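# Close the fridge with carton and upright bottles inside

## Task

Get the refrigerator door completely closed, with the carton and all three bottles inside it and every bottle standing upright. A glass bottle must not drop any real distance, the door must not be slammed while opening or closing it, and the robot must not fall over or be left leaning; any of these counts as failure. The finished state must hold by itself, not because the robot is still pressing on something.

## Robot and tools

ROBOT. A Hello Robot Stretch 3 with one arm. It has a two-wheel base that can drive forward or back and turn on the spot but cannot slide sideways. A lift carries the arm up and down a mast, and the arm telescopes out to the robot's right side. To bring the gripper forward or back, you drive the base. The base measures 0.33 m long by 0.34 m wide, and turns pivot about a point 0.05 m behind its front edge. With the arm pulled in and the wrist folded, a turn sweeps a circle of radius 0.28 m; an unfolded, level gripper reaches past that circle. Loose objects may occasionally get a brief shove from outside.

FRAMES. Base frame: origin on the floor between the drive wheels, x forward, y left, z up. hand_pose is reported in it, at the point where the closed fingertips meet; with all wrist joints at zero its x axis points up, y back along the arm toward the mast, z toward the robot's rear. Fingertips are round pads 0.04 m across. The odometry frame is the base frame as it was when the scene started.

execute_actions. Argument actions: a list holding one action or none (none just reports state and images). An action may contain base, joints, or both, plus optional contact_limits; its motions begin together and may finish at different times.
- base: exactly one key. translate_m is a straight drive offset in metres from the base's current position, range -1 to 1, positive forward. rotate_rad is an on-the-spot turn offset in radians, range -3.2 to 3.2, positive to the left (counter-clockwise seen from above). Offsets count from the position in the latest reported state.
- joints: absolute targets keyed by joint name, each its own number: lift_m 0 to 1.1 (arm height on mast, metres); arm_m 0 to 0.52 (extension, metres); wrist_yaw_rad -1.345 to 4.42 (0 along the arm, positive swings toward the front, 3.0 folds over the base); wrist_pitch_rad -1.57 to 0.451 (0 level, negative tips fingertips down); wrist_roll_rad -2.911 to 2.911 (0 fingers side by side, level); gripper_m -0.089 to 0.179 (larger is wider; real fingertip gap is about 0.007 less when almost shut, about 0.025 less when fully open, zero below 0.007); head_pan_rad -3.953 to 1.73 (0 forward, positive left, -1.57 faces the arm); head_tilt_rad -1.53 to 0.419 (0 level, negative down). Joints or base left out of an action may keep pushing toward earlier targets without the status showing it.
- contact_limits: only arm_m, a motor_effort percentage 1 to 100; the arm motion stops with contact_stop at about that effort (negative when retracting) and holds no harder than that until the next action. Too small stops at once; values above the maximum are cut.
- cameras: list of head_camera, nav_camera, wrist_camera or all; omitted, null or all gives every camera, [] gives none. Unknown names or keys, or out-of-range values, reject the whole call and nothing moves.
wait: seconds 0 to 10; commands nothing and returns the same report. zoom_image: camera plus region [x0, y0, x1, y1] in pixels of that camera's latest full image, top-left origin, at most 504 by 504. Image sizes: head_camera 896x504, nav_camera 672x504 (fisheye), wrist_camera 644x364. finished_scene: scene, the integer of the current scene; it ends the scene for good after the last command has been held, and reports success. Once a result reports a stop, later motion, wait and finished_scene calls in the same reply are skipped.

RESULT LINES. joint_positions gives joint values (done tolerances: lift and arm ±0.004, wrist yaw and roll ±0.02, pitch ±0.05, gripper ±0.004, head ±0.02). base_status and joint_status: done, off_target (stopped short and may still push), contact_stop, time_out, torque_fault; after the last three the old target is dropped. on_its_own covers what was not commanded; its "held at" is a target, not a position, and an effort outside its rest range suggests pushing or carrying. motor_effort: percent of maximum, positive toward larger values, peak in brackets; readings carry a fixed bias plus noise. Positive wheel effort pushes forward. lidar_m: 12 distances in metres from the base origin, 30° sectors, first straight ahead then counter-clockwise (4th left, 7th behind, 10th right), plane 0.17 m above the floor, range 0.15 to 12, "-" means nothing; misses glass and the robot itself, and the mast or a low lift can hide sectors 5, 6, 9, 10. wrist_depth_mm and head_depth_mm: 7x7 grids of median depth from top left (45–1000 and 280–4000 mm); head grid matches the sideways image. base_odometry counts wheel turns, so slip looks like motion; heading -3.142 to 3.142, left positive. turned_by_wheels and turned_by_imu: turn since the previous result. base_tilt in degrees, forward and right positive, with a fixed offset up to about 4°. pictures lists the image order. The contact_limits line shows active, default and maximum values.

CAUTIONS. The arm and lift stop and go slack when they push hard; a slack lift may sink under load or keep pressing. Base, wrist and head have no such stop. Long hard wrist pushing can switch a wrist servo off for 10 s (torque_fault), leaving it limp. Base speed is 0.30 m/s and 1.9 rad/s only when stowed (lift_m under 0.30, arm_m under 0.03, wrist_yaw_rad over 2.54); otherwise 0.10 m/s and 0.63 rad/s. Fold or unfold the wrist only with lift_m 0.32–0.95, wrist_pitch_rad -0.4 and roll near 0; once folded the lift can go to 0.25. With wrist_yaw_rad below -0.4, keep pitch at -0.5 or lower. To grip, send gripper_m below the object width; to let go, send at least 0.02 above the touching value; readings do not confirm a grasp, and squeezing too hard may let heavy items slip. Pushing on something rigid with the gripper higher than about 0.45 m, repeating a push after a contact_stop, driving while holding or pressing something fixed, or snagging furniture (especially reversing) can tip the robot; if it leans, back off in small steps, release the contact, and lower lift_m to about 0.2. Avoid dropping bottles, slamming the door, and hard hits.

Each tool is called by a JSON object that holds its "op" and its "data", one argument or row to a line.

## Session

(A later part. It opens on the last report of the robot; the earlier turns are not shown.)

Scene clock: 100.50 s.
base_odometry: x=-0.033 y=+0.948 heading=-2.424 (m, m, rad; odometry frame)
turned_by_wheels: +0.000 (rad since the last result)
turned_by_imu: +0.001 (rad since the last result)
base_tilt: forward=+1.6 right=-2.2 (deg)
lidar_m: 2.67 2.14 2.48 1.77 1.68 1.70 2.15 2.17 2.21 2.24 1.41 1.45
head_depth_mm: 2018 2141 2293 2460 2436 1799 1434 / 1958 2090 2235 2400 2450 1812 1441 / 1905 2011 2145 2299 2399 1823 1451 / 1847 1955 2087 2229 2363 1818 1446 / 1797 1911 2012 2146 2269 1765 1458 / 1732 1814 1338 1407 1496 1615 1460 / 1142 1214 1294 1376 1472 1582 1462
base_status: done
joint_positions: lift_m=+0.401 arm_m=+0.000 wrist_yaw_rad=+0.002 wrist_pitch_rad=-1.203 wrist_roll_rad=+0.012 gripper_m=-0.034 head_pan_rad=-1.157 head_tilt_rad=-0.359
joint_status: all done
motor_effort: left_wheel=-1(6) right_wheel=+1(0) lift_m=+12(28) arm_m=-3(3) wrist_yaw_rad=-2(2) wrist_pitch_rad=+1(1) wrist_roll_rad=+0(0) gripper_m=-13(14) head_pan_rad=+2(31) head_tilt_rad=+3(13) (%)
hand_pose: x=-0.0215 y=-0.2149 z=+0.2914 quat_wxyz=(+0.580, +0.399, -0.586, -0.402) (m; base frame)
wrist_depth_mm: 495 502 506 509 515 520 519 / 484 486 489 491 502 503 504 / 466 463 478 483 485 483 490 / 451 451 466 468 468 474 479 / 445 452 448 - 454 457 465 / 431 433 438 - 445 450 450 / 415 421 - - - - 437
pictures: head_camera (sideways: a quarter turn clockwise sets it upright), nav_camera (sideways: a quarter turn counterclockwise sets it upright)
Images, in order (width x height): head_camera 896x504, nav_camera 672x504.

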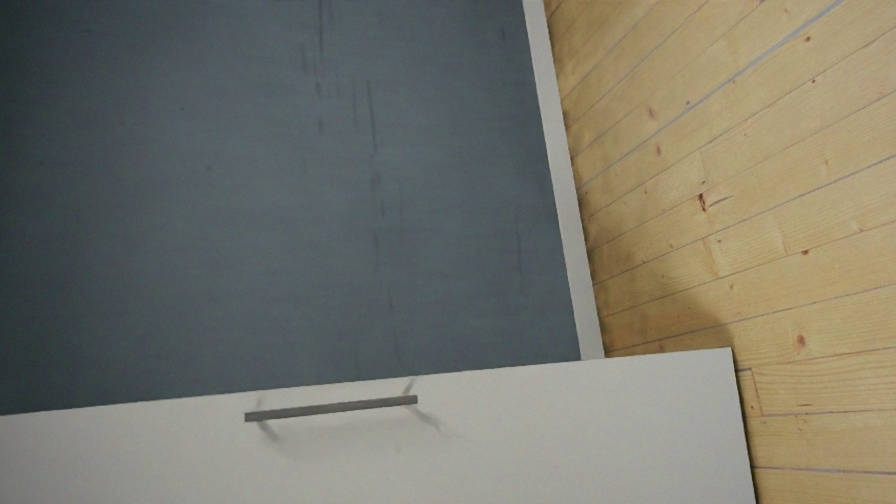

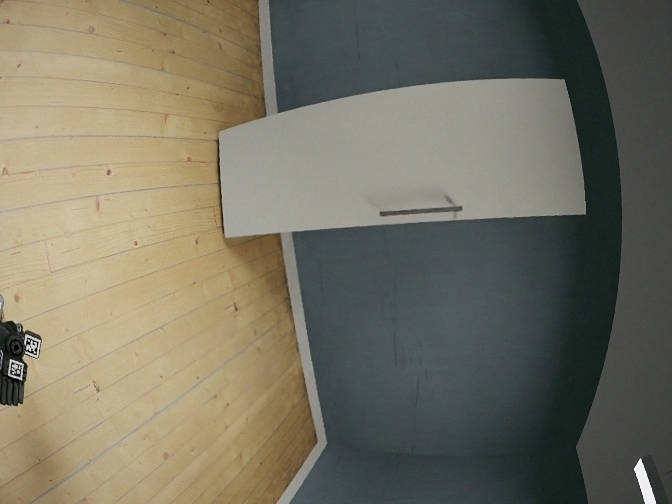

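{"op": "execute_actions", "data": {
  "actions": [
    {"base":{"rotate_rad":-0.5}}
  ],
  "cameras": []
}}

{"op": "execute_actions", "data": {
  "actions": [
    {"base":{"translate_m":-0.1},"joints":{"head_pan_rad":-0.8}}
  ],
  "cameras": ["nav_camera"]
}}

Scene clock: 115.37 s.
base_odometry: x=-0.033 y=+0.948 heading=-2.923 (m, m, rad; odometry frame)
turned_by_wheels: -0.500 (rad since the last result)
turned_by_imu: -0.489 (rad since the last result)
base_tilt: forward=+1.7 right=-2.0 (deg)
lidar_m: 1.46 2.73 2.14 2.49 1.78 1.67 1.71 2.19 2.17 2.22 2.22 1.41
head_depth_mm: 2041 2166 2270 2397 2422 1798 1439 / 2214 2341 2477 2625 2451 1815 1440 / 2415 2538 2711 2903 2453 1806 1442 / 2485 2648 2796 2974 2476 1827 1447 / 2296 2400 2539 2683 2472 1824 1448 / 2098 2201 2305 2430 2462 1845 1454 / 1952 2040 2121 2223 2290 1852 1459
base_status: done
joint_positions: lift_m=+0.401 arm_m=+0.000 wrist_yaw_rad=+0.002 wrist_pitch_rad=-1.203 wrist_roll_rad=+0.012 gripper_m=-0.034 head_pan_rad=-1.157 head_tilt_rad=-0.359
joint_status: not commanded
motor_effort: left_wheel=+1(5) right_wheel=-2(5) lift_m=+12(12) arm_m=-3(3) wrist_yaw_rad=-2(2) wrist_pitch_rad=+1(1) wrist_roll_rad=+0(0) gripper_m=-13(14) head_pan_rad=+2(2) head_tilt_rad=+3(3) (%)
hand_pose: x=-0.0215 y=-0.2149 z=+0.2914 quat_wxyz=(+0.580, +0.399, -0.586, -0.402) (m; base frame)
wrist_depth_mm: 497 500 506 505 511 515 524 / 479 485 491 493 501 506 506 / 465 462 477 476 487 489 487 / 463 452 459 464 472 469 476 / 439 445 452 - 452 456 459 / 428 436 437 - 446 444 445 / 418 420 - - - - 433
pictures: none
No camera images: the call's "cameras" was empty. Leave "cameras" out to get every camera's image.

Scene clock: 117.53 s.
base_odometry: x=+0.065 y=+0.970 heading=-2.923 (m, m, rad; odometry frame)
turned_by_wheels: +0.000 (rad since the last result)
turned_by_imu: +0.000 (rad since the last result)
base_tilt: forward=+1.8 right=-2.2 (deg)
lidar_m: 1.55 2.79 2.18 2.47 1.70 1.58 1.61 2.08 2.14 2.18 2.32 1.50
head_depth_mm: 2351 2505 2702 2914 2422 1802 1438 / 2224 2373 2547 2765 2436 1809 1440 / 2125 2278 2441 2588 2456 1820 1440 / 2038 2166 2310 2448 2477 1830 1447 / 1958 2062 2200 2346 2404 1840 1447 / 1874 1984 2086 2240 2308 1844 1457 / 1800 1896 2004 2102 2195 1652 1463
base_status: done
joint_positions: lift_m=+0.401 arm_m=+0.000 wrist_yaw_rad=+0.002 wrist_pitch_rad=-1.203 wrist_roll_rad=+0.012 gripper_m=-0.034 head_pan_rad=-0.807 head_tilt_rad=-0.359
joint_status: all done
motor_effort: left_wheel=+2(3) right_wheel=-1(4) lift_m=+12(12) arm_m=-3(3) wrist_yaw_rad=-2(2) wrist_pitch_rad=+1(1) wrist_roll_rad=+0(0) gripper_m=-14(13) head_pan_rad=+3(20) head_tilt_rad=+3(3) (%)
hand_pose: x=-0.0215 y=-0.2149 z=+0.2914 quat_wxyz=(+0.580, +0.399, -0.586, -0.402) (m; base frame)
wrist_depth_mm: 497 499 506 507 518 514 525 / 478 492 490 493 498 501 510 / 466 472 473 477 484 487 488 / 455 463 460 463 468 472 480 / 447 445 450 - 456 460 464 / 431 432 435 - 451 449 451 / 415 418 - - - - 437
pictures: nav_camera (sideways: a quarter turn counterclockwise sets it upright)
Images, in order (width x height): nav_camera 672x504.

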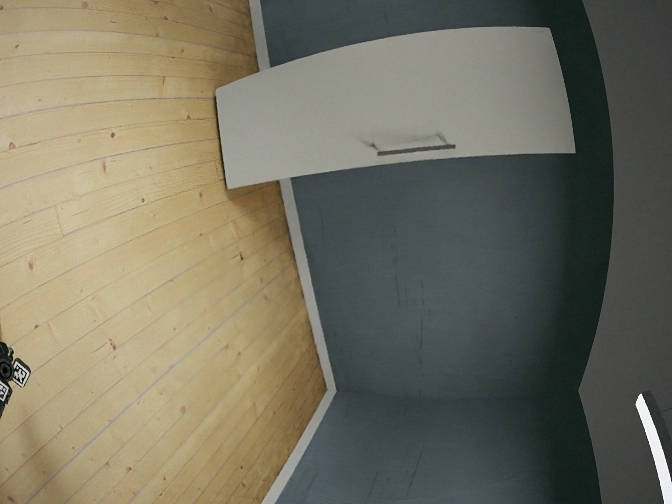

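{"op": "execute_actions", "data": {
  "actions": [
    {"base":{"rotate_rad":-0.5}}
  ],
  "cameras": []
}}

{"op": "execute_actions", "data": {
  "actions": [
    {"base":{"translate_m":0.7}}
  ],
  "cameras": []
}}

{"op": "execute_actions", "data": {
  "actions": [
    {"base":{"rotate_rad":1.7},"joints":{"head_pan_rad":-1.3,"head_tilt_rad":-0.4}}
  ],
  "cameras": ["nav_camera","head_camera"]
}}

Scene clock: 125.70 s.
base_odometry: x=+0.065 y=+0.970 heading=+2.860 (m, m, rad; odometry frame)
turned_by_wheels: -0.500 (rad since the last result)
turned_by_imu: -0.489 (rad since the last result)
base_tilt: forward=+1.8 right=-2.0 (deg)
lidar_m: 1.49 1.56 2.77 2.18 2.40 1.68 1.58 1.62 2.13 2.14 2.19 2.30
head_depth_mm: 1887 1985 2078 2224 2269 1809 1442 / 1996 2104 2228 2377 2431 1800 1436 / 2146 2267 2419 2575 2443 1826 1439 / 2279 2432 2616 2801 2479 1834 1445 / 2468 2661 2826 3048 2487 1832 1458 / 2464 2581 2708 2829 2497 1829 1455 / 2247 2333 2420 2519 2501 1848 1464
base_status: done
joint_positions: lift_m=+0.401 arm_m=+0.000 wrist_yaw_rad=+0.002 wrist_pitch_rad=-1.203 wrist_roll_rad=+0.012 gripper_m=-0.034 head_pan_rad=-0.807 head_tilt_rad=-0.359
joint_status: not commanded
motor_effort: left_wheel=+2(6) right_wheel=-1(4) lift_m=+12(12) arm_m=-3(3) wrist_yaw_rad=-2(2) wrist_pitch_rad=+1(1) wrist_roll_rad=+0(0) gripper_m=-13(14) head_pan_rad=+3(2) head_tilt_rad=+4(3) (%)
hand_pose: x=-0.0215 y=-0.2149 z=+0.2914 quat_wxyz=(+0.580, +0.399, -0.586, -0.402) (m; base frame)
wrist_depth_mm: 501 505 509 511 512 516 523 / 480 491 486 491 496 497 502 / 462 468 474 479 480 487 493 / 459 461 461 465 466 471 477 / 448 446 445 - 455 458 460 / 431 435 440 - 449 446 444 / 421 425 - - - - 434
pictures: none
No camera images: the call's "cameras" was empty. Leave "cameras" out to get every camera's image.

Scene clock: 133.77 s.
base_odometry: x=-0.607 y=+1.164 heading=+2.860 (m, m, rad; odometry frame)
turned_by_wheels: +0.000 (rad since the last result)
turned_by_imu: -0.002 (rad since the last result)
base_tilt: forward=+1.8 right=-2.1 (deg)
lidar_m: 0.80 0.83 1.99 2.66 2.72 2.37 2.28 2.33 2.22 2.09 2.15 1.56
head_depth_mm: 1830 1938 2025 2160 2224 1805 1432 / 1953 2061 2179 2323 2354 1810 1438 / 2070 2206 2345 2508 2450 1815 1444 / 2104 2208 2342 2523 2459 1826 1449 / 1858 1951 2059 2176 2249 1828 1448 / 1673 1752 1823 1918 2001 1845 1461 / 1517 1576 1639 1715 1789 1781 1461
base_status: done
joint_positions: lift_m=+0.401 arm_m=+0.000 wrist_yaw_rad=+0.002 wrist_pitch_rad=-1.203 wrist_roll_rad=+0.012 gripper_m=-0.034 head_pan_rad=-0.807 head_tilt_rad=-0.359
joint_status: not commanded
motor_effort: left_wheel=+1(6) right_wheel=-1(3) lift_m=+12(12) arm_m=-3(3) wrist_yaw_rad=-3(2) wrist_pitch_rad=+1(1) wrist_roll_rad=+0(0) gripper_m=-14(13) head_pan_rad=+3(2) head_tilt_rad=+3(4) (%)
hand_pose: x=-0.0215 y=-0.2149 z=+0.2914 quat_wxyz=(+0.580, +0.399, -0.586, -0.402) (m; base frame)
wrist_depth_mm: 500 496 508 505 510 515 520 / 484 487 488 483 498 498 512 / 467 475 472 478 483 492 491 / 456 455 463 469 463 477 474 / 442 445 447 - 454 460 467 / 429 436 439 - 444 451 448 / 415 420 - - - - 439
pictures: none
No camera images: the call's "cameras" was empty. Leave "cameras" out to get every camera's image.

Scene clock: 137.43 s.
base_odometry: x=-0.607 y=+1.164 heading=-1.723 (m, m, rad; odometry frame)
turned_by_wheels: +1.700 (rad since the last result)
turned_by_imu: +1.665 (rad since the last result)
base_tilt: forward=+1.9 right=-2.0 (deg)
lidar_m: 2.31 2.81 2.33 2.28 2.41 2.14 2.09 1.99 1.51 0.80 0.87 2.24
head_depth_mm: 632 673 737 1406 1551 1647 1395 / 655 697 742 791 863 938 1039 / 678 722 775 836 908 988 1084 / 704 754 810 875 955 1046 1158 / 733 785 847 920 1004 1108 1233 / 763 820 889 970 1064 1186 1337 / 796 859 1612 1790 1971 1773 1413
base_status: done
joint_positions: lift_m=+0.401 arm_m=+0.000 wrist_yaw_rad=+0.002 wrist_pitch_rad=-1.203 wrist_roll_rad=+0.012 gripper_m=-0.034 head_pan_rad=-1.293 head_tilt_rad=-0.395
joint_status: all done
motor_effort: left_wheel=-1(4) right_wheel=+1(5) lift_m=+12(12) arm_m=-3(3) wrist_yaw_rad=-2(2) wrist_pitch_rad=+1(1) wrist_roll_rad=+0(0) gripper_m=-13(14) head_pan_rad=-3(26) head_tilt_rad=-2(6) (%)
hand_pose: x=-0.0215 y=-0.2149 z=+0.2914 quat_wxyz=(+0.580, +0.399, -0.586, -0.402) (m; base frame)
wrist_depth_mm: 497 499 508 512 518 516 525 / 481 483 492 495 495 506 504 / 467 468 475 479 478 487 488 / 457 459 462 463 472 470 476 / 440 448 447 - 460 458 462 / 429 433 437 - 446 447 450 / 419 421 - - - - 435
pictures: head_camera (sideways: a quarter turn clockwise sets it upright), nav_camera (sideways: a quarter turn counterclockwise sets it upright)
Images, in order (width x height): head_camera 896x504, nav_camera 672x504.

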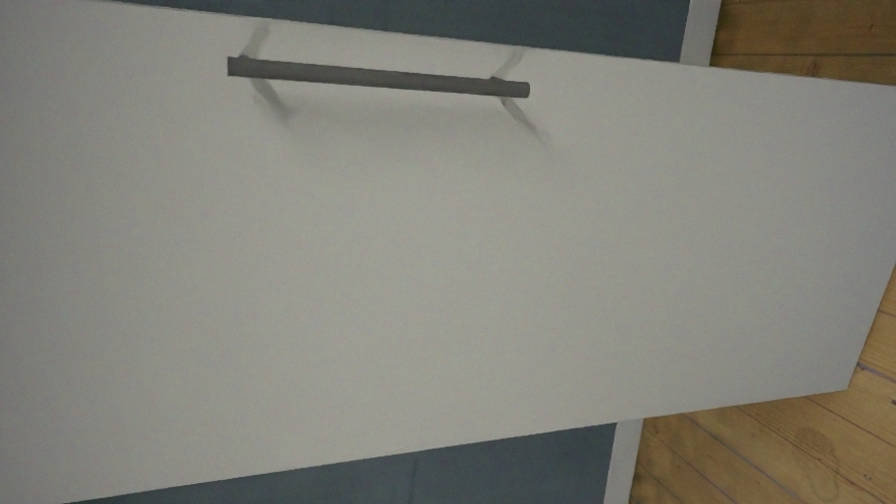

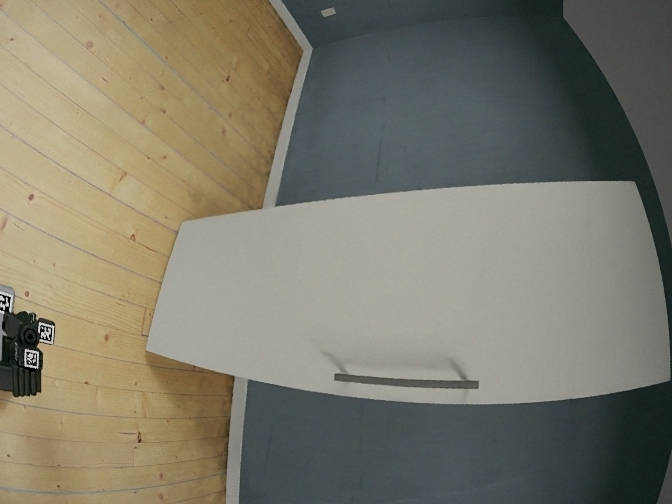

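{"op": "execute_actions", "data": {
  "actions": [
    {"base":{"translate_m":-0.6},"joints":{"head_pan_rad":-1.0}}
  ],
  "cameras": ["nav_camera","head_camera"]
}}

Scene clock: 148.27 s.
base_odometry: x=-0.516 y=+1.757 heading=-1.723 (m, m, rad; odometry frame)
turned_by_wheels: +0.000 (rad since the last result)
turned_by_imu: +0.001 (rad since the last result)
base_tilt: forward=+1.8 right=-2.0 (deg)
lidar_m: 2.90 3.07 2.36 2.31 2.00 1.53 1.50 1.58 1.47 1.44 0.96 1.20
head_depth_mm: 1220 1284 1366 1459 1567 1636 1400 / 1238 1330 1427 1540 1668 1729 1401 / 1028 1107 1197 1300 1429 1569 1399 / 885 943 1017 1081 1163 1259 1333 / 805 857 918 1001 1114 1242 1336 / 865 940 1027 1134 1260 1420 1415 / 950 1035 1146 1280 1445 1649 1429
base_status: done
joint_positions: lift_m=+0.401 arm_m=+0.000 wrist_yaw_rad=+0.002 wrist_pitch_rad=-1.203 wrist_roll_rad=+0.012 gripper_m=-0.034 head_pan_rad=-1.007 head_tilt_rad=-0.395
joint_status: all done
motor_effort: left_wheel=-1(5) right_wheel=+1(0) lift_m=+12(12) arm_m=-3(3) wrist_yaw_rad=-2(2) wrist_pitch_rad=+1(1) wrist_roll_rad=+0(0) gripper_m=-13(13) head_pan_rad=+3(21) head_tilt_rad=-2(2) (%)
hand_pose: x=-0.0215 y=-0.2149 z=+0.2914 quat_wxyz=(+0.580, +0.399, -0.586, -0.402) (m; base frame)
wrist_depth_mm: 502 496 501 506 516 518 520 / 483 484 486 490 502 498 508 / 469 466 475 477 481 489 493 / 454 454 466 461 462 471 477 / 442 453 451 - 455 457 463 / 432 426 440 - 444 443 454 / 424 422 - - - - 442
pictures: head_camera (sideways: a quarter turn clockwise sets it upright), nav_camera (sideways: a quarter turn counterclockwise sets it upright)
Images, in order (width x height): head_camera 896x504, nav_camera 672x504.

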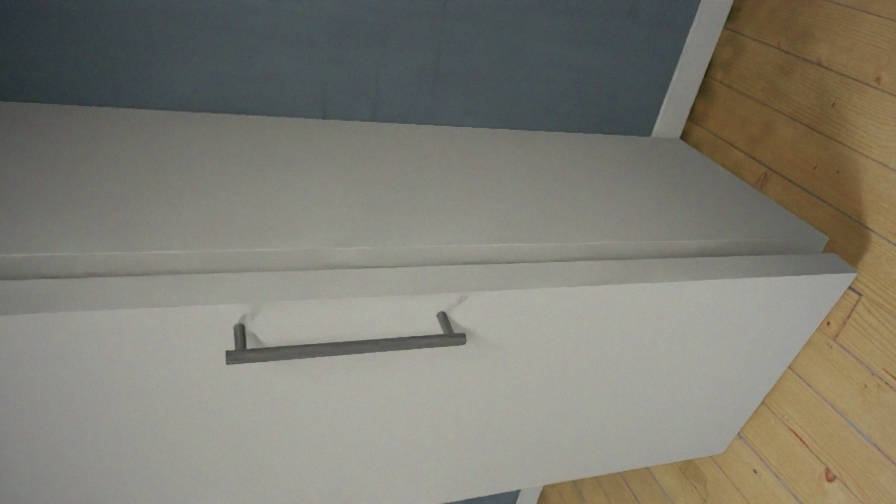

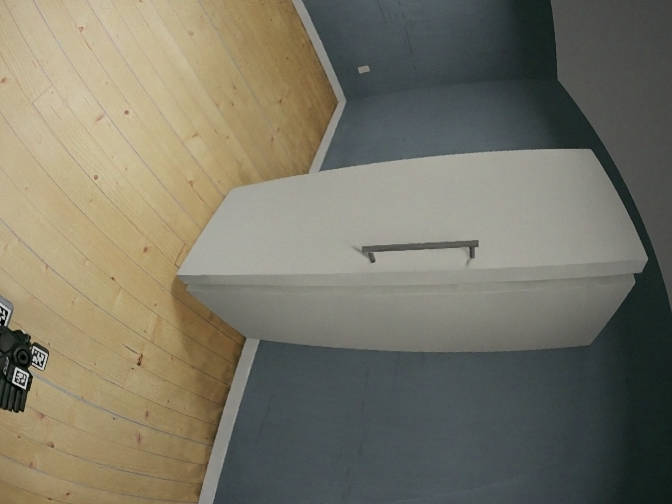

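{"op": "execute_actions", "data": {
  "actions": [
    {"base":{"translate_m":0.62},"joints":{"lift_m":1.03,"gripper_m":0.14,"head_pan_rad":-1.57}}
  ],
  "cameras": []
}}

{"op": "execute_actions", "data": {
  "actions": [
    {"joints":{"wrist_pitch_rad":0,"arm_m":0.15}}
  ],
  "cameras": ["wrist_camera"]
}}

Scene clock: 160.27 s.
base_odometry: x=-0.611 y=+1.145 heading=-1.723 (m, m, rad; odometry frame)
turned_by_wheels: +0.000 (rad since the last result)
turned_by_imu: -0.002 (rad since the last result)
base_tilt: forward=+1.8 right=-2.1 (deg)
lidar_m: 2.29 2.79 2.33 2.28 2.41 2.16 2.11 1.98 1.51 0.80 0.88 2.24
head_depth_mm: 1242 1326 1429 1499 - - - / 1246 1323 1425 1523 - - - / 1233 1320 1413 1519 1612 - - / 661 704 739 811 875 964 - / 669 714 768 829 902 988 1092 / 675 724 776 838 917 1002 1108 / 682 729 785 850 930 1020 1126
base_status: done
joint_positions: lift_m=+1.029 arm_m=+0.000 wrist_yaw_rad=+0.002 wrist_pitch_rad=-1.203 wrist_roll_rad=+0.012 gripper_m=+0.140 head_pan_rad=-1.563 head_tilt_rad=-0.395
joint_status: all done
motor_effort: left_wheel=-1(4) right_wheel=+1(5) lift_m=+28(29) arm_m=-3(3) wrist_yaw_rad=-3(3) wrist_pitch_rad=+1(1) wrist_roll_rad=+0(0) gripper_m=+1(86) head_pan_rad=-3(28) head_tilt_rad=-1(2) (%)
hand_pose: x=-0.0215 y=-0.2149 z=+0.9204 quat_wxyz=(+0.580, +0.399, -0.586, -0.402) (m; base frame)
wrist_depth_mm: - - 972 974 - - - / - - - - - - - / - - - - - - - / - - - - - - - / - - - - - - - / - - - - - - - / - - - - - - -
pictures: none
No camera images: the call's "cameras" was empty. Leave "cameras" out to get every camera's image.

Scene clock: 162.63 s.
base_odometry: x=-0.611 y=+1.145 heading=-1.723 (m, m, rad; odometry frame)
turned_by_wheels: +0.000 (rad since the last result)
turned_by_imu: +0.000 (rad since the last result)
base_tilt: forward=+1.8 right=-2.1 (deg)
lidar_m: 2.29 2.80 2.33 2.28 2.41 2.16 2.12 1.98 1.51 0.80 0.87 2.24
head_depth_mm: 1243 1325 1403 - 1715 1738 1397 / 1244 1327 1394 - - 1749 1402 / 1234 1312 1394 - - 1680 1364 / 661 703 739 - - 976 1074 / 668 713 766 834 902 988 1091 / 674 720 774 839 916 1001 1113 / 682 730 784 851 929 1016 1131
base_status: not commanded
joint_positions: lift_m=+1.029 arm_m=+0.150 wrist_yaw_rad=+0.002 wrist_pitch_rad=-0.022 wrist_roll_rad=+0.012 gripper_m=+0.140 head_pan_rad=-1.563 head_tilt_rad=-0.395
joint_status: all done
motor_effort: left_wheel=-1(1) right_wheel=+1(1) lift_m=+28(28) arm_m=+3(4) wrist_yaw_rad=-2(4) wrist_pitch_rad=+11(11) wrist_roll_rad=+0(0) gripper_m=-1(1) head_pan_rad=-3(3) head_tilt_rad=-2(2) (%)
hand_pose: x=-0.0209 y=-0.5503 z=+1.1385 quat_wxyz=(+0.703, +0.009, -0.711, -0.007) (m; base frame)
wrist_depth_mm: 418 403 390 376 - 994 982 / 436 423 405 390 - - - / 449 432 416 404 - - - / 466 455 430 423 - - - / 491 467 454 434 - - - / 509 - 466 450 - - - / 541 518 493 470 - - -
pictures: wrist_camera
Images, in order (width x height): wrist_camera 644x364.

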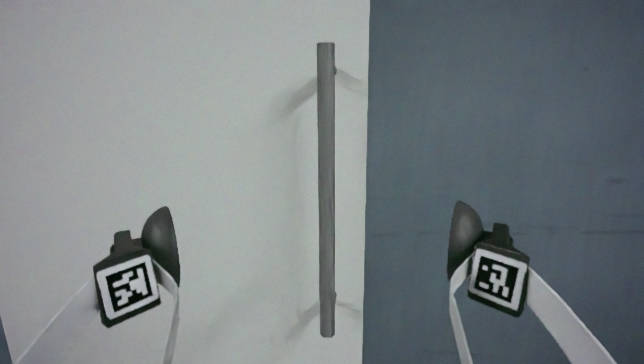

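{"op": "execute_actions", "data": {
  "actions": [
    {"joints":{"arm_m":0.395},"contact_limits":{"arm_m":15}}
  ],
  "cameras": ["wrist_camera"]
}}

{"op": "execute_actions", "data": {
  "actions": [
    {"joints":{"gripper_m":-0.035}}
  ],
  "cameras": ["wrist_camera"]
}}

Scene clock: 168.90 s.
base_odometry: x=-0.611 y=+1.145 heading=-1.723 (m, m, rad; odometry frame)
turned_by_wheels: +0.000 (rad since the last result)
turned_by_imu: +0.000 (rad since the last result)
base_tilt: forward=+1.8 right=-2.1 (deg)
lidar_m: 2.29 2.80 2.33 2.28 2.40 2.15 2.11 1.98 1.51 0.80 0.87 2.25
head_depth_mm: 1242 1325 1393 1565 1669 1740 1394 / 1247 1328 - 1554 1671 1745 1400 / 1231 1322 - 1543 1650 1681 1353 / 662 704 735 829 889 974 1072 / 669 714 761 828 901 989 1088 / 674 722 777 838 911 1003 1109 / 680 731 786 850 927 1021 1128
base_status: not commanded
joint_positions: lift_m=+1.029 arm_m=+0.395 wrist_yaw_rad=+0.002 wrist_pitch_rad=-0.021 wrist_roll_rad=+0.012 gripper_m=+0.140 head_pan_rad=-1.563 head_tilt_rad=-0.395
joint_status: all done
motor_effort: left_wheel=-1(1) right_wheel=+1(1) lift_m=+27(28) arm_m=+3(4) wrist_yaw_rad=-2(2) wrist_pitch_rad=+11(11) wrist_roll_rad=+0(0) gripper_m=+0(0) head_pan_rad=-3(3) head_tilt_rad=-1(1) (%)
contact_limits: arm_m 15 (drawing in: default 20, maximum 33; extending or still: default 28, maximum 45)
hand_pose: x=-0.0209 y=-0.7953 z=+1.1387 quat_wxyz=(+0.703, +0.008, -0.711, -0.007) (m; base frame)
wrist_depth_mm: 165 161 155 150 143 756 791 / 172 167 161 155 149 803 786 / 178 172 167 161 153 824 832 / 185 180 173 166 160 875 849 / 192 186 179 172 167 866 894 / 202 - 187 178 172 - 919 / 212 203 195 186 181 967 959
pictures: wrist_camera
Images, in order (width x height): wrist_camera 644x364.

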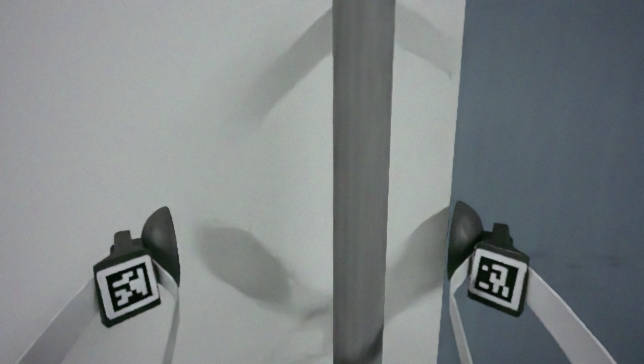

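Scene clock: 171.37 s.
base_odometry: x=-0.611 y=+1.145 heading=-1.723 (m, m, rad; odometry frame)
turned_by_wheels: +0.000 (rad since the last result)
turned_by_imu: -0.039 (rad since the last result)
base_tilt: forward=+1.8 right=-2.1 (deg)
lidar_m: 2.30 2.30 2.36 2.28 2.38 2.17 2.11 2.06 1.53 0.80 0.86 2.15
head_depth_mm: 1261 1343 1415 1595 1693 1750 1401 / 1254 1337 - 1569 1686 1736 1398 / 1250 1342 - 1565 1679 1753 1405 / 669 713 736 833 903 984 1089 / 667 713 761 824 897 984 1083 / 671 715 769 831 905 990 1094 / 673 721 776 836 910 995 1103
base_status: not commanded
joint_positions: lift_m=+1.030 arm_m=+0.394 wrist_yaw_rad=+0.018 wrist_pitch_rad=-0.026 wrist_roll_rad=+0.011 gripper_m=-0.033 head_pan_rad=-1.563 head_tilt_rad=-0.395
joint_status: all done
on_its_own: wrist_yaw_rad is at rest, and its effort (-13) is outside its rest range (-12 to +12)
motor_effort: left_wheel=+0(10) right_wheel=+1(14) lift_m=+27(28) arm_m=+8(8) wrist_yaw_rad=-13(18) wrist_pitch_rad=+14(14) wrist_roll_rad=+0(0) gripper_m=-41(100) head_pan_rad=-3(3) head_tilt_rad=-1(1) (%)
hand_pose: x=-0.0170 y=-0.7946 z=+1.1374 quat_wxyz=(+0.704, +0.016, -0.710, -0.003) (m; base frame)
wrist_depth_mm: 164 161 155 152 795 778 788 / 170 166 161 157 821 810 820 / 176 173 166 162 817 857 829 / 184 179 174 168 876 874 868 / 191 186 111 174 908 903 910 / 201 194 116 181 964 964 982 / 209 202 196 188 996 996 984
pictures: wrist_camera
Images, in order (width x height): wrist_camera 644x364.

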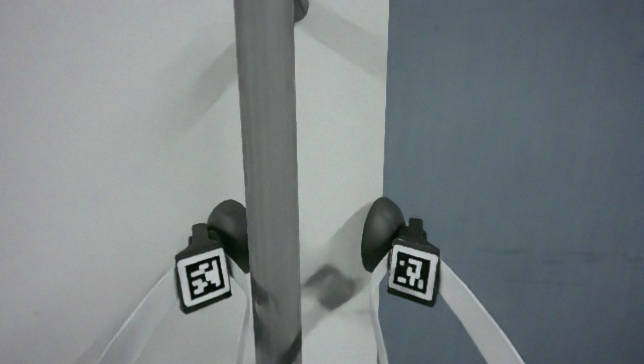

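{"op": "execute_actions", "data": {
  "actions": [
    {"joints":{"gripper_m":0.1,"arm_m":0.375,"wrist_yaw_rad":-0.05}}
  ],
  "cameras": ["wrist_camera"]
}}

{"op": "execute_actions", "data": {
  "actions": [
    {"joints":{"gripper_m":-0.035}}
  ],
  "cameras": ["wrist_camera"]
}}

Scene clock: 176.03 s.
base_odometry: x=-0.611 y=+1.145 heading=-1.723 (m, m, rad; odometry frame)
turned_by_wheels: +0.000 (rad since the last result)
turned_by_imu: +0.000 (rad since the last result)
base_tilt: forward=+1.8 right=-2.0 (deg)
lidar_m: 2.30 2.30 2.35 2.28 2.38 2.17 2.11 2.06 1.53 0.80 0.86 2.15
head_depth_mm: 1258 1346 1412 1590 1696 1739 1395 / 1253 1342 1402 1569 1691 1739 1399 / 1251 1332 - 1569 1675 1751 1405 / 665 709 734 832 897 983 1085 / 662 708 757 822 893 979 1080 / 664 713 765 827 901 986 1091 / 671 717 772 835 908 997 1103
base_status: not commanded
joint_positions: lift_m=+1.030 arm_m=+0.375 wrist_yaw_rad=-0.046 wrist_pitch_rad=-0.021 wrist_roll_rad=+0.010 gripper_m=+0.100 head_pan_rad=-1.563 head_tilt_rad=-0.396
joint_status: all done
motor_effort: left_wheel=+1(20) right_wheel=-1(26) lift_m=+27(27) arm_m=-1(4) wrist_yaw_rad=-4(38) wrist_pitch_rad=+10(14) wrist_roll_rad=+1(0) gripper_m=+0(85) head_pan_rad=-3(3) head_tilt_rad=-1(2) (%)
hand_pose: x=-0.0333 y=-0.7755 z=+1.1389 quat_wxyz=(+0.703, -0.009, -0.710, -0.024) (m; base frame)
wrist_depth_mm: 168 167 110 166 822 845 841 / 175 173 113 172 842 870 866 / 180 179 122 178 862 908 923 / 187 186 124 183 915 952 955 / 193 192 125 192 964 951 982 / 202 199 130 198 966 - - / 210 208 203 206 - - -
pictures: wrist_camera
Images, in order (width x height): wrist_camera 644x364.

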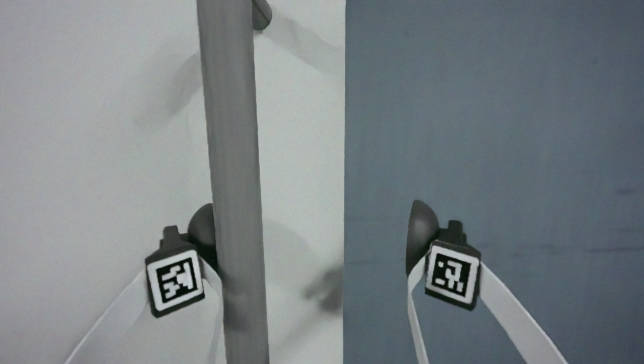

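Scene clock: 179.40 s.
base_odometry: x=-0.611 y=+1.145 heading=-1.723 (m, m, rad; odometry frame)
turned_by_wheels: +0.000 (rad since the last result)
turned_by_imu: +0.000 (rad since the last result)
base_tilt: forward=+1.6 right=-2.1 (deg)
lidar_m: 2.29 2.31 2.35 2.28 2.38 2.18 2.11 2.06 1.53 0.80 0.86 2.15
head_depth_mm: 1262 1343 1412 1591 1682 1730 1393 / 1258 1339 1400 1566 1688 1734 1396 / 1253 1336 - 1569 1672 1755 1405 / 662 708 - 831 891 982 1085 / 660 706 756 821 892 977 1081 / 665 712 764 826 900 986 1090 / 670 718 768 833 908 992 1098
base_status: not commanded
joint_positions: lift_m=+1.030 arm_m=+0.375 wrist_yaw_rad=+0.090 wrist_pitch_rad=-0.020 wrist_roll_rad=+0.011 gripper_m=-0.034 head_pan_rad=-1.563 head_tilt_rad=-0.396
joint_status: all done
on_its_own: wrist_yaw_rad is held at +0.086, not at your -0.050, by its stall guard, which is not easing now
motor_effort: left_wheel=+3(24) right_wheel=-5(31) lift_m=+27(27) arm_m=-2(1) wrist_yaw_rad=-4(56) wrist_pitch_rad=+10(11) wrist_roll_rad=+0(1) gripper_m=-18(100) head_pan_rad=-3(3) head_tilt_rad=-2(2) (%)
hand_pose: x=+0.0016 y=-0.7748 z=+1.1391 quat_wxyz=(+0.703, +0.039, -0.709, +0.024) (m; base frame)
wrist_depth_mm: 192 184 174 111 163 782 758 / 200 191 181 115 169 795 782 / 207 198 188 119 175 834 812 / 216 206 195 124 182 866 828 / 226 214 204 126 886 890 868 / 236 223 212 133 941 932 921 / 247 236 219 200 201 977 928
pictures: wrist_camera
Images, in order (width x height): wrist_camera 644x364.

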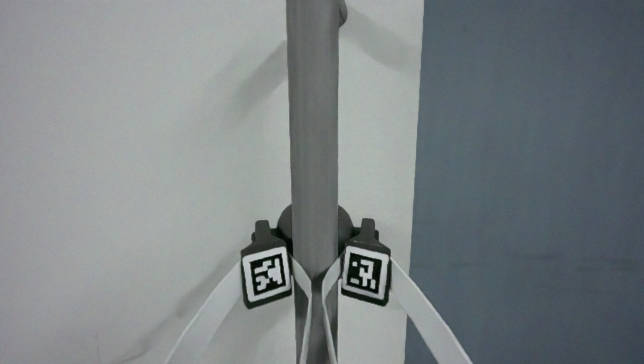

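Trapped. Pull.

{"op": "execute_actions", "data": {
  "actions": [
    {"joints":{"arm_m":0.2,"wrist_yaw_rad":0.09},"base":{"translate_m":0.04},"contact_limits":{"arm_m":30}}
  ],
  "cameras": ["wrist_camera"]
}}

{"op": "execute_actions", "data": {
  "actions": [
    {"joints":{"arm_m":0.03},"base":{"translate_m":0.1},"contact_limits":{"arm_m":30}}
  ],
  "cameras": ["wrist_camera"]
}}

{"op": "execute_actions", "data": {
  "actions": [
    {"base":{"translate_m":0.2},"joints":{"wrist_yaw_rad":0}}
  ],
  "cameras": ["wrist_camera","nav_camera"]
}}

Scene clock: 191.60 s.
base_odometry: x=-0.617 y=+1.105 heading=-1.723 (m, m, rad; odometry frame)
turned_by_wheels: +0.000 (rad since the last result)
turned_by_imu: +0.012 (rad since the last result)
base_tilt: forward=+1.8 right=-2.0 (deg)
lidar_m: 2.26 2.74 2.34 2.28 2.39 2.21 2.15 2.03 1.52 0.59 0.73 2.18
head_depth_mm: 1247 1338 1403 - 1699 1731 1398 / 1252 1331 1408 - 1694 1748 1393 / 1239 1322 1384 - 1683 1677 1360 / 493 527 555 - 674 730 805 / 499 536 557 645 690 760 849 / 525 565 614 669 739 818 924 / 551 598 652 715 795 892 1013
base_status: done
joint_positions: lift_m=+1.030 arm_m=+0.200 wrist_yaw_rad=+0.275 wrist_pitch_rad=-0.020 wrist_roll_rad=+0.011 gripper_m=-0.034 head_pan_rad=-1.564 head_tilt_rad=-0.397
joint_status: wrist_yaw_rad off_target (ended at +0.275, target +0.090); the others done
on_its_own: wrist_yaw_rad is held at +0.255, not at your +0.090, by its stall guard, which is not easing now; wrist_yaw_rad is at rest, and its effort (-16) is outside its rest range (-12 to +12)
motor_effort: left_wheel=+6(25) right_wheel=-9(33) lift_m=+27(27) arm_m=-4(9) wrist_yaw_rad=-16(65) wrist_pitch_rad=+10(11) wrist_roll_rad=+0(0) gripper_m=-18(26) head_pan_rad=-3(3) head_tilt_rad=-2(1) (%)
contact_limits: arm_m 30 (drawing in: default 20, maximum 33; extending or still: default 28, maximum 45)
hand_pose: x=+0.0480 y=-0.5915 z=+1.1390 quat_wxyz=(+0.698, +0.105, -0.703, +0.089) (m; base frame)
wrist_depth_mm: - 345 238 115 144 150 830 / - 371 247 169 150 162 852 / - 396 260 174 154 176 875 / - 429 275 179 159 947 890 / - 464 301 126 162 959 915 / - 513 340 134 161 995 941 / - 590 305 203 180 - 987
pictures: wrist_camera
Images, in order (width x height): wrist_camera 644x364.

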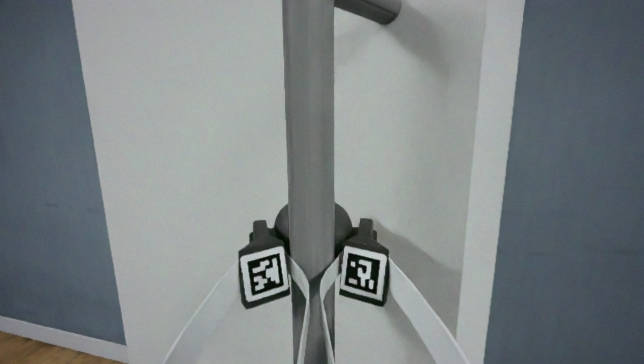

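Scene clock: 195.10 s.
base_odometry: x=-0.632 y=+1.006 heading=-1.723 (m, m, rad; odometry frame)
turned_by_wheels: +0.000 (rad since the last result)
turned_by_imu: +0.018 (rad since the last result)
base_tilt: forward=+6.4 right=-2.0 (deg)
lidar_m: 1.92 1.86 2.32 2.28 2.40 2.31 2.26 2.00 1.52 0.40 0.52 2.13
head_depth_mm: 769 837 1418 - - - - / 820 859 906 997 - - - / 313 339 369 399 - - - / 322 339 360 - - - 512 / 371 396 397 425 - 526 581 / 439 473 512 563 626 680 763 / 537 589 651 727 824 951 1111
base_status: done
joint_positions: lift_m=+1.030 arm_m=+0.031 wrist_yaw_rad=+0.316 wrist_pitch_rad=+0.009 wrist_roll_rad=+0.016 gripper_m=-0.034 head_pan_rad=-1.564 head_tilt_rad=-0.397
joint_status: all done
on_its_own: base_tilt is 4.7 degrees off its reading at the scene's start (forward=+1.7 right=-2.1); wrist_yaw_rad is held at +0.297, not at your +0.090, by its stall guard, which is not easing now; wrist_yaw_rad is at rest, and its effort (-14) is outside its rest range (-12 to +12)
motor_effort: left_wheel=-4(14) right_wheel=-7(25) lift_m=+27(27) arm_m=-11(18) wrist_yaw_rad=-14(44) wrist_pitch_rad=-5(11) wrist_roll_rad=-1(1) gripper_m=-21(25) head_pan_rad=-2(3) head_tilt_rad=-1(1) (%)
contact_limits: arm_m 30 (drawing in: default 20, maximum 33; extending or still: default 28, maximum 45)
hand_pose: x=+0.0583 y=-0.4198 z=+1.1464 quat_wxyz=(+0.693, +0.109, -0.704, +0.113) (m; base frame)
wrist_depth_mm: - - - 115 145 104 103 / - - - 119 154 104 108 / - - - 212 155 106 113 / - - - 212 155 110 119 / - - - 129 155 114 126 / - - - 135 145 118 133 / - - - 213 166 122 -
pictures: wrist_camera
Images, in order (width x height): wrist_camera 644x364.

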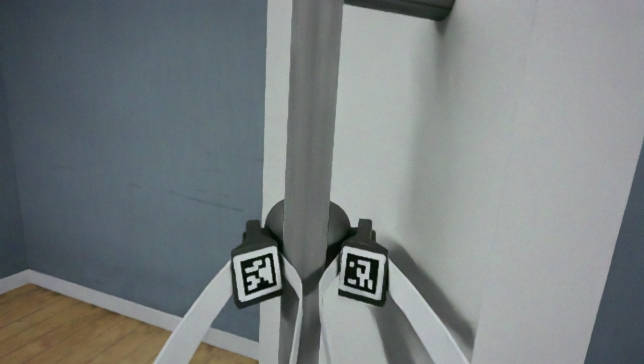

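Scene clock: 198.63 s.
base_odometry: x=-0.662 y=+0.809 heading=-1.723 (m, m, rad; odometry frame)
turned_by_wheels: +0.000 (rad since the last result)
turned_by_imu: +0.041 (rad since the last result)
base_tilt: forward=+1.7 right=-2.0 (deg)
lidar_m: 2.01 2.51 2.27 2.26 2.42 2.45 2.40 1.95 0.41 0.40 1.60 2.36
head_depth_mm: 320 346 378 - - - - / 322 340 363 397 - - - / 363 386 393 419 - - - / 416 447 483 509 - 701 767 / 488 531 583 646 724 823 950 / 590 654 734 837 975 1652 1376 / 1252 1356 1469 1590 1728 1763 1420
base_status: done
joint_positions: lift_m=+1.030 arm_m=+0.029 wrist_yaw_rad=-0.025 wrist_pitch_rad=-0.022 wrist_roll_rad=+0.012 gripper_m=-0.034 head_pan_rad=-1.564 head_tilt_rad=-0.397
joint_status: wrist_yaw_rad off_target (ended at -0.025, target +0.000)
on_its_own: wrist_yaw_rad is at rest, and its effort (+19) is outside its rest range (-12 to +12)
motor_effort: left_wheel=-3(30) right_wheel=+6(20) lift_m=+26(27) arm_m=+5(12) wrist_yaw_rad=+19(61) wrist_pitch_rad=+12(13) wrist_roll_rad=+0(1) gripper_m=-20(29) head_pan_rad=-3(3) head_tilt_rad=-1(1) (%)
hand_pose: x=-0.0279 y=-0.4300 z=+1.1384 quat_wxyz=(+0.703, -0.001, -0.711, -0.017) (m; base frame)
wrist_depth_mm: - - 337 110 140 117 - / - - 354 115 150 121 - / - - 380 120 154 126 - / - - 404 126 158 130 - / - - 485 124 156 136 - / - - 619 131 154 142 - / - - 439 222 180 149 -
pictures: nav_camera (sideways: a quarter turn counterclockwise sets it upright), wrist_camera
Images, in order (width x height): nav_camera 672x504, wrist_camera 644x364.

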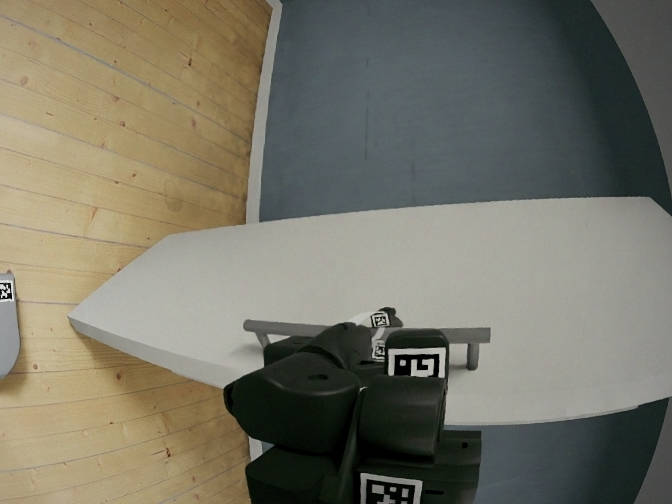

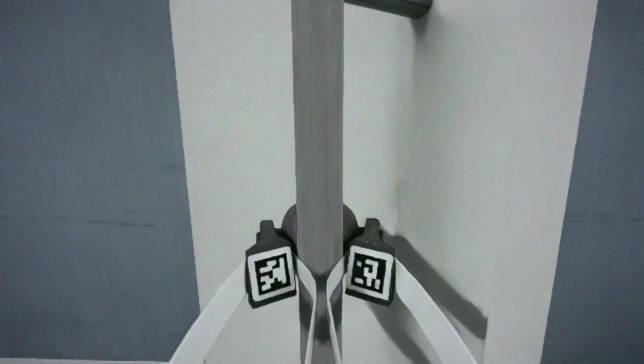

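{"op": "execute_actions", "data": {
  "actions": [
    {"base":{"translate_m":0.1}}
  ],
  "cameras": []
}}

{"op": "execute_actions", "data": {
  "actions": [
    {"joints":{"gripper_m":0.15}}
  ],
  "cameras": []
}}

{"op": "execute_actions", "data": {
  "actions": [
    {"joints":{"wrist_pitch_rad":-1.3,"arm_m":0.0}}
  ],
  "cameras": ["nav_camera"]
}}

{"op": "execute_actions", "data": {
  "actions": [
    {"base":{"translate_m":-0.8},"joints":{"head_pan_rad":-1.2,"head_tilt_rad":-0.5}}
  ],
  "cameras": ["nav_camera","head_camera"]
}}

Scene clock: 208.53 s.
base_odometry: x=-0.677 y=+0.710 heading=-1.723 (m, m, rad; odometry frame)
turned_by_wheels: +0.000 (rad since the last result)
turned_by_imu: -0.113 (rad since the last result)
base_tilt: forward=+1.7 right=-2.0 (deg)
lidar_m: 2.27 1.93 2.34 2.26 2.33 2.59 2.49 2.18 0.41 0.43 1.55 2.09
head_depth_mm: 319 341 369 - - - - / 342 362 379 - - - - / 380 404 400 430 - - - / 426 458 494 543 - 687 767 / 487 527 575 635 708 796 912 / 564 622 693 778 888 1044 1336 / 675 765 1398 1537 1656 1747 1414
base_status: done
joint_positions: lift_m=+1.030 arm_m=+0.030 wrist_yaw_rad=-0.120 wrist_pitch_rad=-0.022 wrist_roll_rad=+0.012 gripper_m=-0.034 head_pan_rad=-1.564 head_tilt_rad=-0.397
joint_status: not commanded
on_its_own: wrist_yaw_rad is held at -0.100, not at your +0.000, by its stall guard, which is not easing now; wrist_yaw_rad is at rest, and its effort (+14) is outside its rest range (-12 to +12)
motor_effort: left_wheel=-2(6) right_wheel=+4(13) lift_m=+26(26) arm_m=+4(5) wrist_yaw_rad=+14(32) wrist_pitch_rad=+12(12) wrist_roll_rad=+0(0) gripper_m=-20(22) head_pan_rad=-3(3) head_tilt_rad=-1(1) (%)
hand_pose: x=-0.0519 y=-0.4284 z=+1.1384 quat_wxyz=(+0.701, -0.034, -0.710, -0.050) (m; base frame)
wrist_depth_mm: - 413 257 111 142 130 - / - 445 268 114 150 135 - / - 480 282 119 154 143 - / - 530 297 124 159 154 - / - 581 330 124 161 168 - / - - 381 131 159 185 - / - - 327 210 181 - -
pictures: none
No camera images: the call's "cameras" was empty. Leave "cameras" out to get every camera's image.

Scene clock: 210.87 s.
base_odometry: x=-0.677 y=+0.710 heading=-1.723 (m, m, rad; odometry frame)
turned_by_wheels: +0.000 (rad since the last result)
turned_by_imu: +0.000 (rad since the last result)
base_tilt: forward=+1.8 right=-2.0 (deg)
lidar_m: 2.27 1.93 2.34 2.25 2.33 2.60 2.49 2.18 0.44 0.47 1.56 2.09
head_depth_mm: 348 367 392 - - - - / 380 401 400 - - - - / 416 443 474 497 - - - / 461 495 533 584 - 742 820 / 517 560 611 656 753 837 951 / 588 646 713 796 901 1054 1334 / 684 771 1395 1534 1657 1742 1422
base_status: not commanded
joint_positions: lift_m=+1.030 arm_m=+0.030 wrist_yaw_rad=-0.096 wrist_pitch_rad=-0.022 wrist_roll_rad=+0.012 gripper_m=+0.150 head_pan_rad=-1.564 head_tilt_rad=-0.397
joint_status: all done
on_its_own: wrist_yaw_rad is held at -0.100, not at your +0.000, by its stall guard, which is not easing now
motor_effort: left_wheel=+1(2) right_wheel=-2(4) lift_m=+27(27) arm_m=+3(4) wrist_yaw_rad=-3(15) wrist_pitch_rad=+12(12) wrist_roll_rad=+0(0) gripper_m=-1(84) head_pan_rad=-2(3) head_tilt_rad=-1(1) (%)
hand_pose: x=-0.0459 y=-0.4291 z=+1.1384 quat_wxyz=(+0.702, -0.026, -0.711, -0.042) (m; base frame)
wrist_depth_mm: - 478 313 231 143 155 - / - 508 325 242 175 158 - / - 550 341 249 142 165 - / - - 361 258 147 169 - / - - 379 268 189 179 - / - - 406 280 195 - - / - - 426 292 200 192 -
pictures: none
No camera images: the call's "cameras" was empty. Leave "cameras" out to get every camera's image.

Scene clock: 212.37 s.
base_odometry: x=-0.677 y=+0.710 heading=-1.723 (m, m, rad; odometry frame)
turned_by_wheels: +0.000 (rad since the last result)
turned_by_imu: +0.000 (rad since the last result)
base_tilt: forward=+1.7 right=-2.0 (deg)
lidar_m: 2.26 1.93 2.33 2.25 2.33 2.60 2.49 2.18 0.44 0.47 1.55 2.09
head_depth_mm: 348 367 392 412 - - - / 379 402 400 445 - - - / 416 443 474 510 - - - / 462 493 534 579 645 737 825 / 518 560 612 672 746 836 948 / 589 643 712 799 904 1054 1337 / 682 768 1403 1520 1651 1739 1417
base_status: not commanded
joint_positions: lift_m=+1.030 arm_m=+0.000 wrist_yaw_rad=-0.096 wrist_pitch_rad=-1.300 wrist_roll_rad=+0.012 gripper_m=+0.150 head_pan_rad=-1.564 head_tilt_rad=-0.397
joint_status: all done
on_its_own: wrist_yaw_rad is held at -0.100, not at your +0.000, by its stall guard, which is not easing now
motor_effort: left_wheel=+1(1) right_wheel=-1(2) lift_m=+27(27) arm_m=-3(4) wrist_yaw_rad=-3(2) wrist_pitch_rad=-1(10) wrist_roll_rad=+0(0) gripper_m=+0(1) head_pan_rad=-3(3) head_tilt_rad=-1(1) (%)
hand_pose: x=-0.0260 y=-0.1904 z=+0.9149 quat_wxyz=(+0.538, +0.398, -0.586, -0.457) (m; base frame)
wrist_depth_mm: - - - 545 - - - / - - - 775 - - - / - - - - - - - / - - - - - - - / - - - - - - - / - - - - - - - / - - - - - - -
pictures: nav_camera (sideways: a quarter turn counterclockwise sets it upright)
Images, in order (width x height): nav_camera 672x504.

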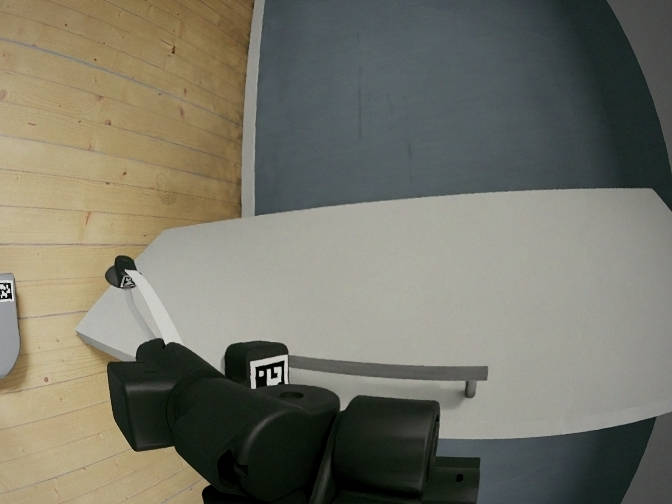

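Scene clock: 221.30 s.
base_odometry: x=-0.556 y=+1.500 heading=-1.723 (m, m, rad; odometry frame)
turned_by_wheels: +0.000 (rad since the last result)
turned_by_imu: +0.002 (rad since the last result)
base_tilt: forward=+1.7 right=-2.0 (deg)
lidar_m: 2.69 3.17 2.33 2.24 2.32 1.76 1.69 1.74 1.59 1.52 1.03 0.75
head_depth_mm: 1217 1312 1430 1545 1710 1676 - / 1253 1351 1463 1616 1776 1590 1309 / 1284 1394 1513 1666 1830 1583 1301 / 1087 1168 1264 1369 1510 1506 1310 / 864 930 1022 1132 1289 1466 1306 / 1258 1394 1412 1627 1413 1494 1320 / 1280 1385 1385 1484 1465 1548 1316
base_status: done
joint_positions: lift_m=+1.030 arm_m=+0.000 wrist_yaw_rad=-0.096 wrist_pitch_rad=-1.300 wrist_roll_rad=+0.012 gripper_m=+0.150 head_pan_rad=-1.207 head_tilt_rad=-0.494
joint_status: all done
on_its_own: wrist_yaw_rad is held at -0.100, not at your +0.000, by its stall guard, which is not easing now
motor_effort: left_wheel=+1(3) right_wheel=+0(4) lift_m=+26(27) arm_m=-3(3) wrist_yaw_rad=-3(3) wrist_pitch_rad=-1(1) wrist_roll_rad=+0(0) gripper_m=+0(2) head_pan_rad=+2(22) head_tilt_rad=-3(10) (%)
hand_pose: x=-0.0260 y=-0.1904 z=+0.9149 quat_wxyz=(+0.538, +0.398, -0.586, -0.457) (m; base frame)
wrist_depth_mm: - - - - - - - / - - - - - - - / 839 - - - - - - / - - - - - - - / - - - - - - - / - - - - - - - / - - - - - - -
pictures: head_camera (sideways: a quarter turn clockwise sets it upright), nav_camera (sideways: a quarter turn counterclockwise sets it upright)
Images, in order (width x height): head_camera 896x504, nav_camera 672x504.

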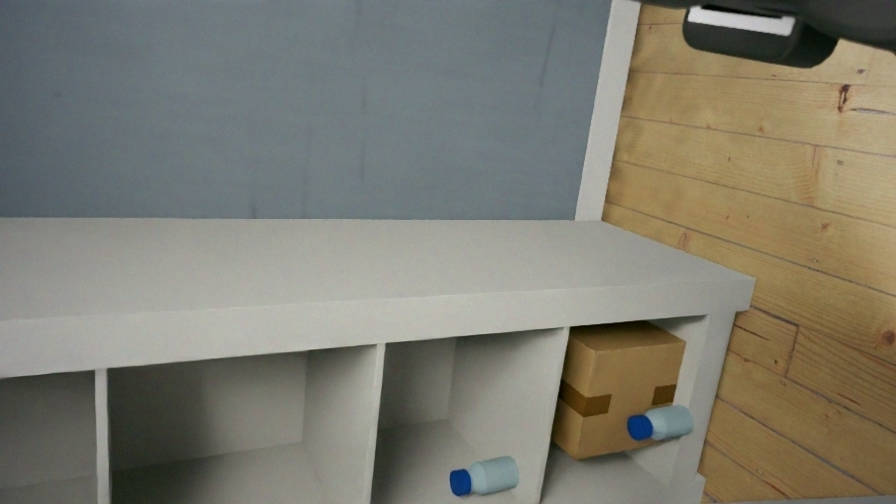

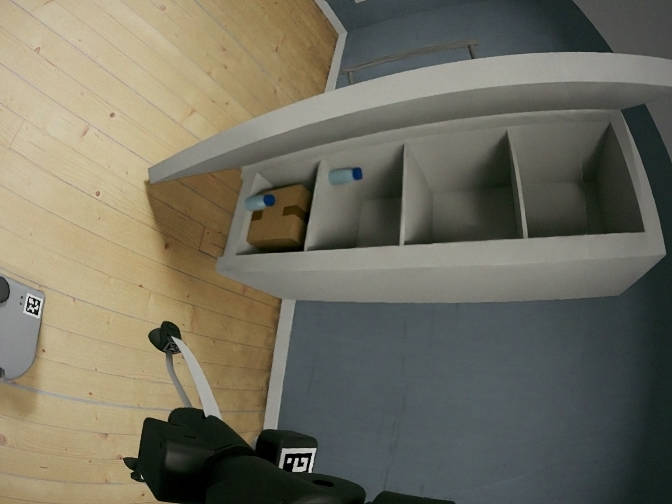

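{"op": "execute_actions", "data": {
  "actions": []
}}

Scene clock: 235.47 s.
base_odometry: x=-0.556 y=+1.500 heading=-1.723 (m, m, rad; odometry frame)
turned_by_wheels: +0.000 (rad since the last result)
turned_by_imu: +0.000 (rad since the last result)
base_tilt: forward=+1.7 right=-2.0 (deg)
lidar_m: 2.70 3.16 2.34 2.24 2.32 1.76 1.69 1.74 1.58 1.52 1.03 0.75
head_depth_mm: 1220 1309 1421 1567 1714 1677 - / 1252 1350 1466 1609 1778 1584 1304 / 1285 1382 1510 1668 1818 1586 1303 / 1092 1173 1269 1373 1503 1500 1306 / 864 928 1021 1134 1291 1469 1313 / 1253 1396 1406 1632 1410 1491 1316 / 1294 1382 1393 1469 1464 1540 1313
base_status: done
joint_positions: lift_m=+1.030 arm_m=+0.000 wrist_yaw_rad=-0.096 wrist_pitch_rad=-1.300 wrist_roll_rad=+0.012 gripper_m=+0.150 head_pan_rad=-1.207 head_tilt_rad=-0.494
joint_status: all done
on_its_own: wrist_yaw_rad is held at -0.100, not at your +0.000, by its stall guard, which is not easing now
motor_effort: left_wheel=+1(3) right_wheel=+1(4) lift_m=+26(27) arm_m=-3(3) wrist_yaw_rad=-4(3) wrist_pitch_rad=-1(1) wrist_roll_rad=+0(0) gripper_m=+0(2) head_pan_rad=+2(22) head_tilt_rad=-3(10) (%)
hand_pose: x=-0.0260 y=-0.1904 z=+0.9149 quat_wxyz=(+0.538, +0.398, -0.586, -0.457) (m; base frame)
wrist_depth_mm: - - - - - - - / - - - - - - - / 853 - - - - - - / - - - - - - - / - - - - - - - / - - - - - - - / - - - - - - -
pictures: head_camera (sideways: a quarter turn clockwise sets it upright), nav_camera (sideways: a quarter turn counterclockwise sets it upright), wrist_camera
Images, in order (width x height): head_camera 896x504, nav_camera 672x504, wrist_camera 644x364.

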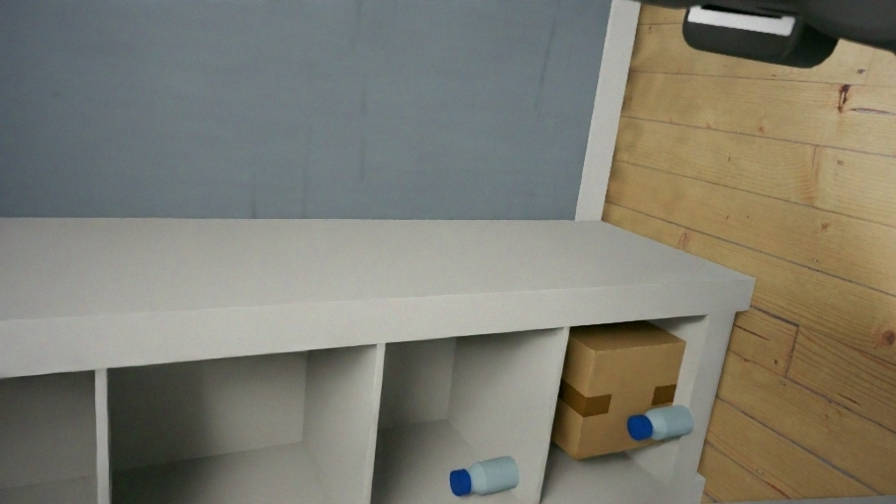

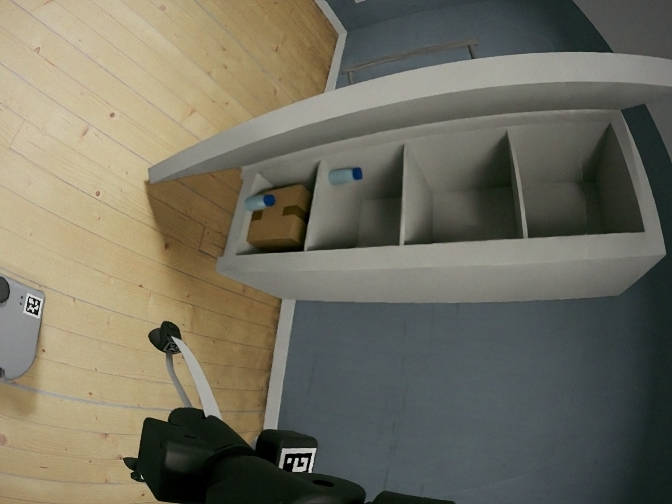

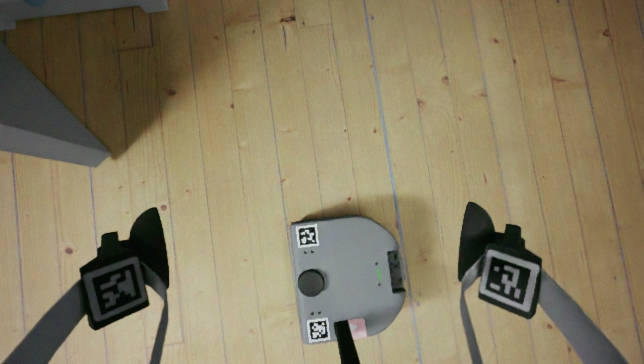

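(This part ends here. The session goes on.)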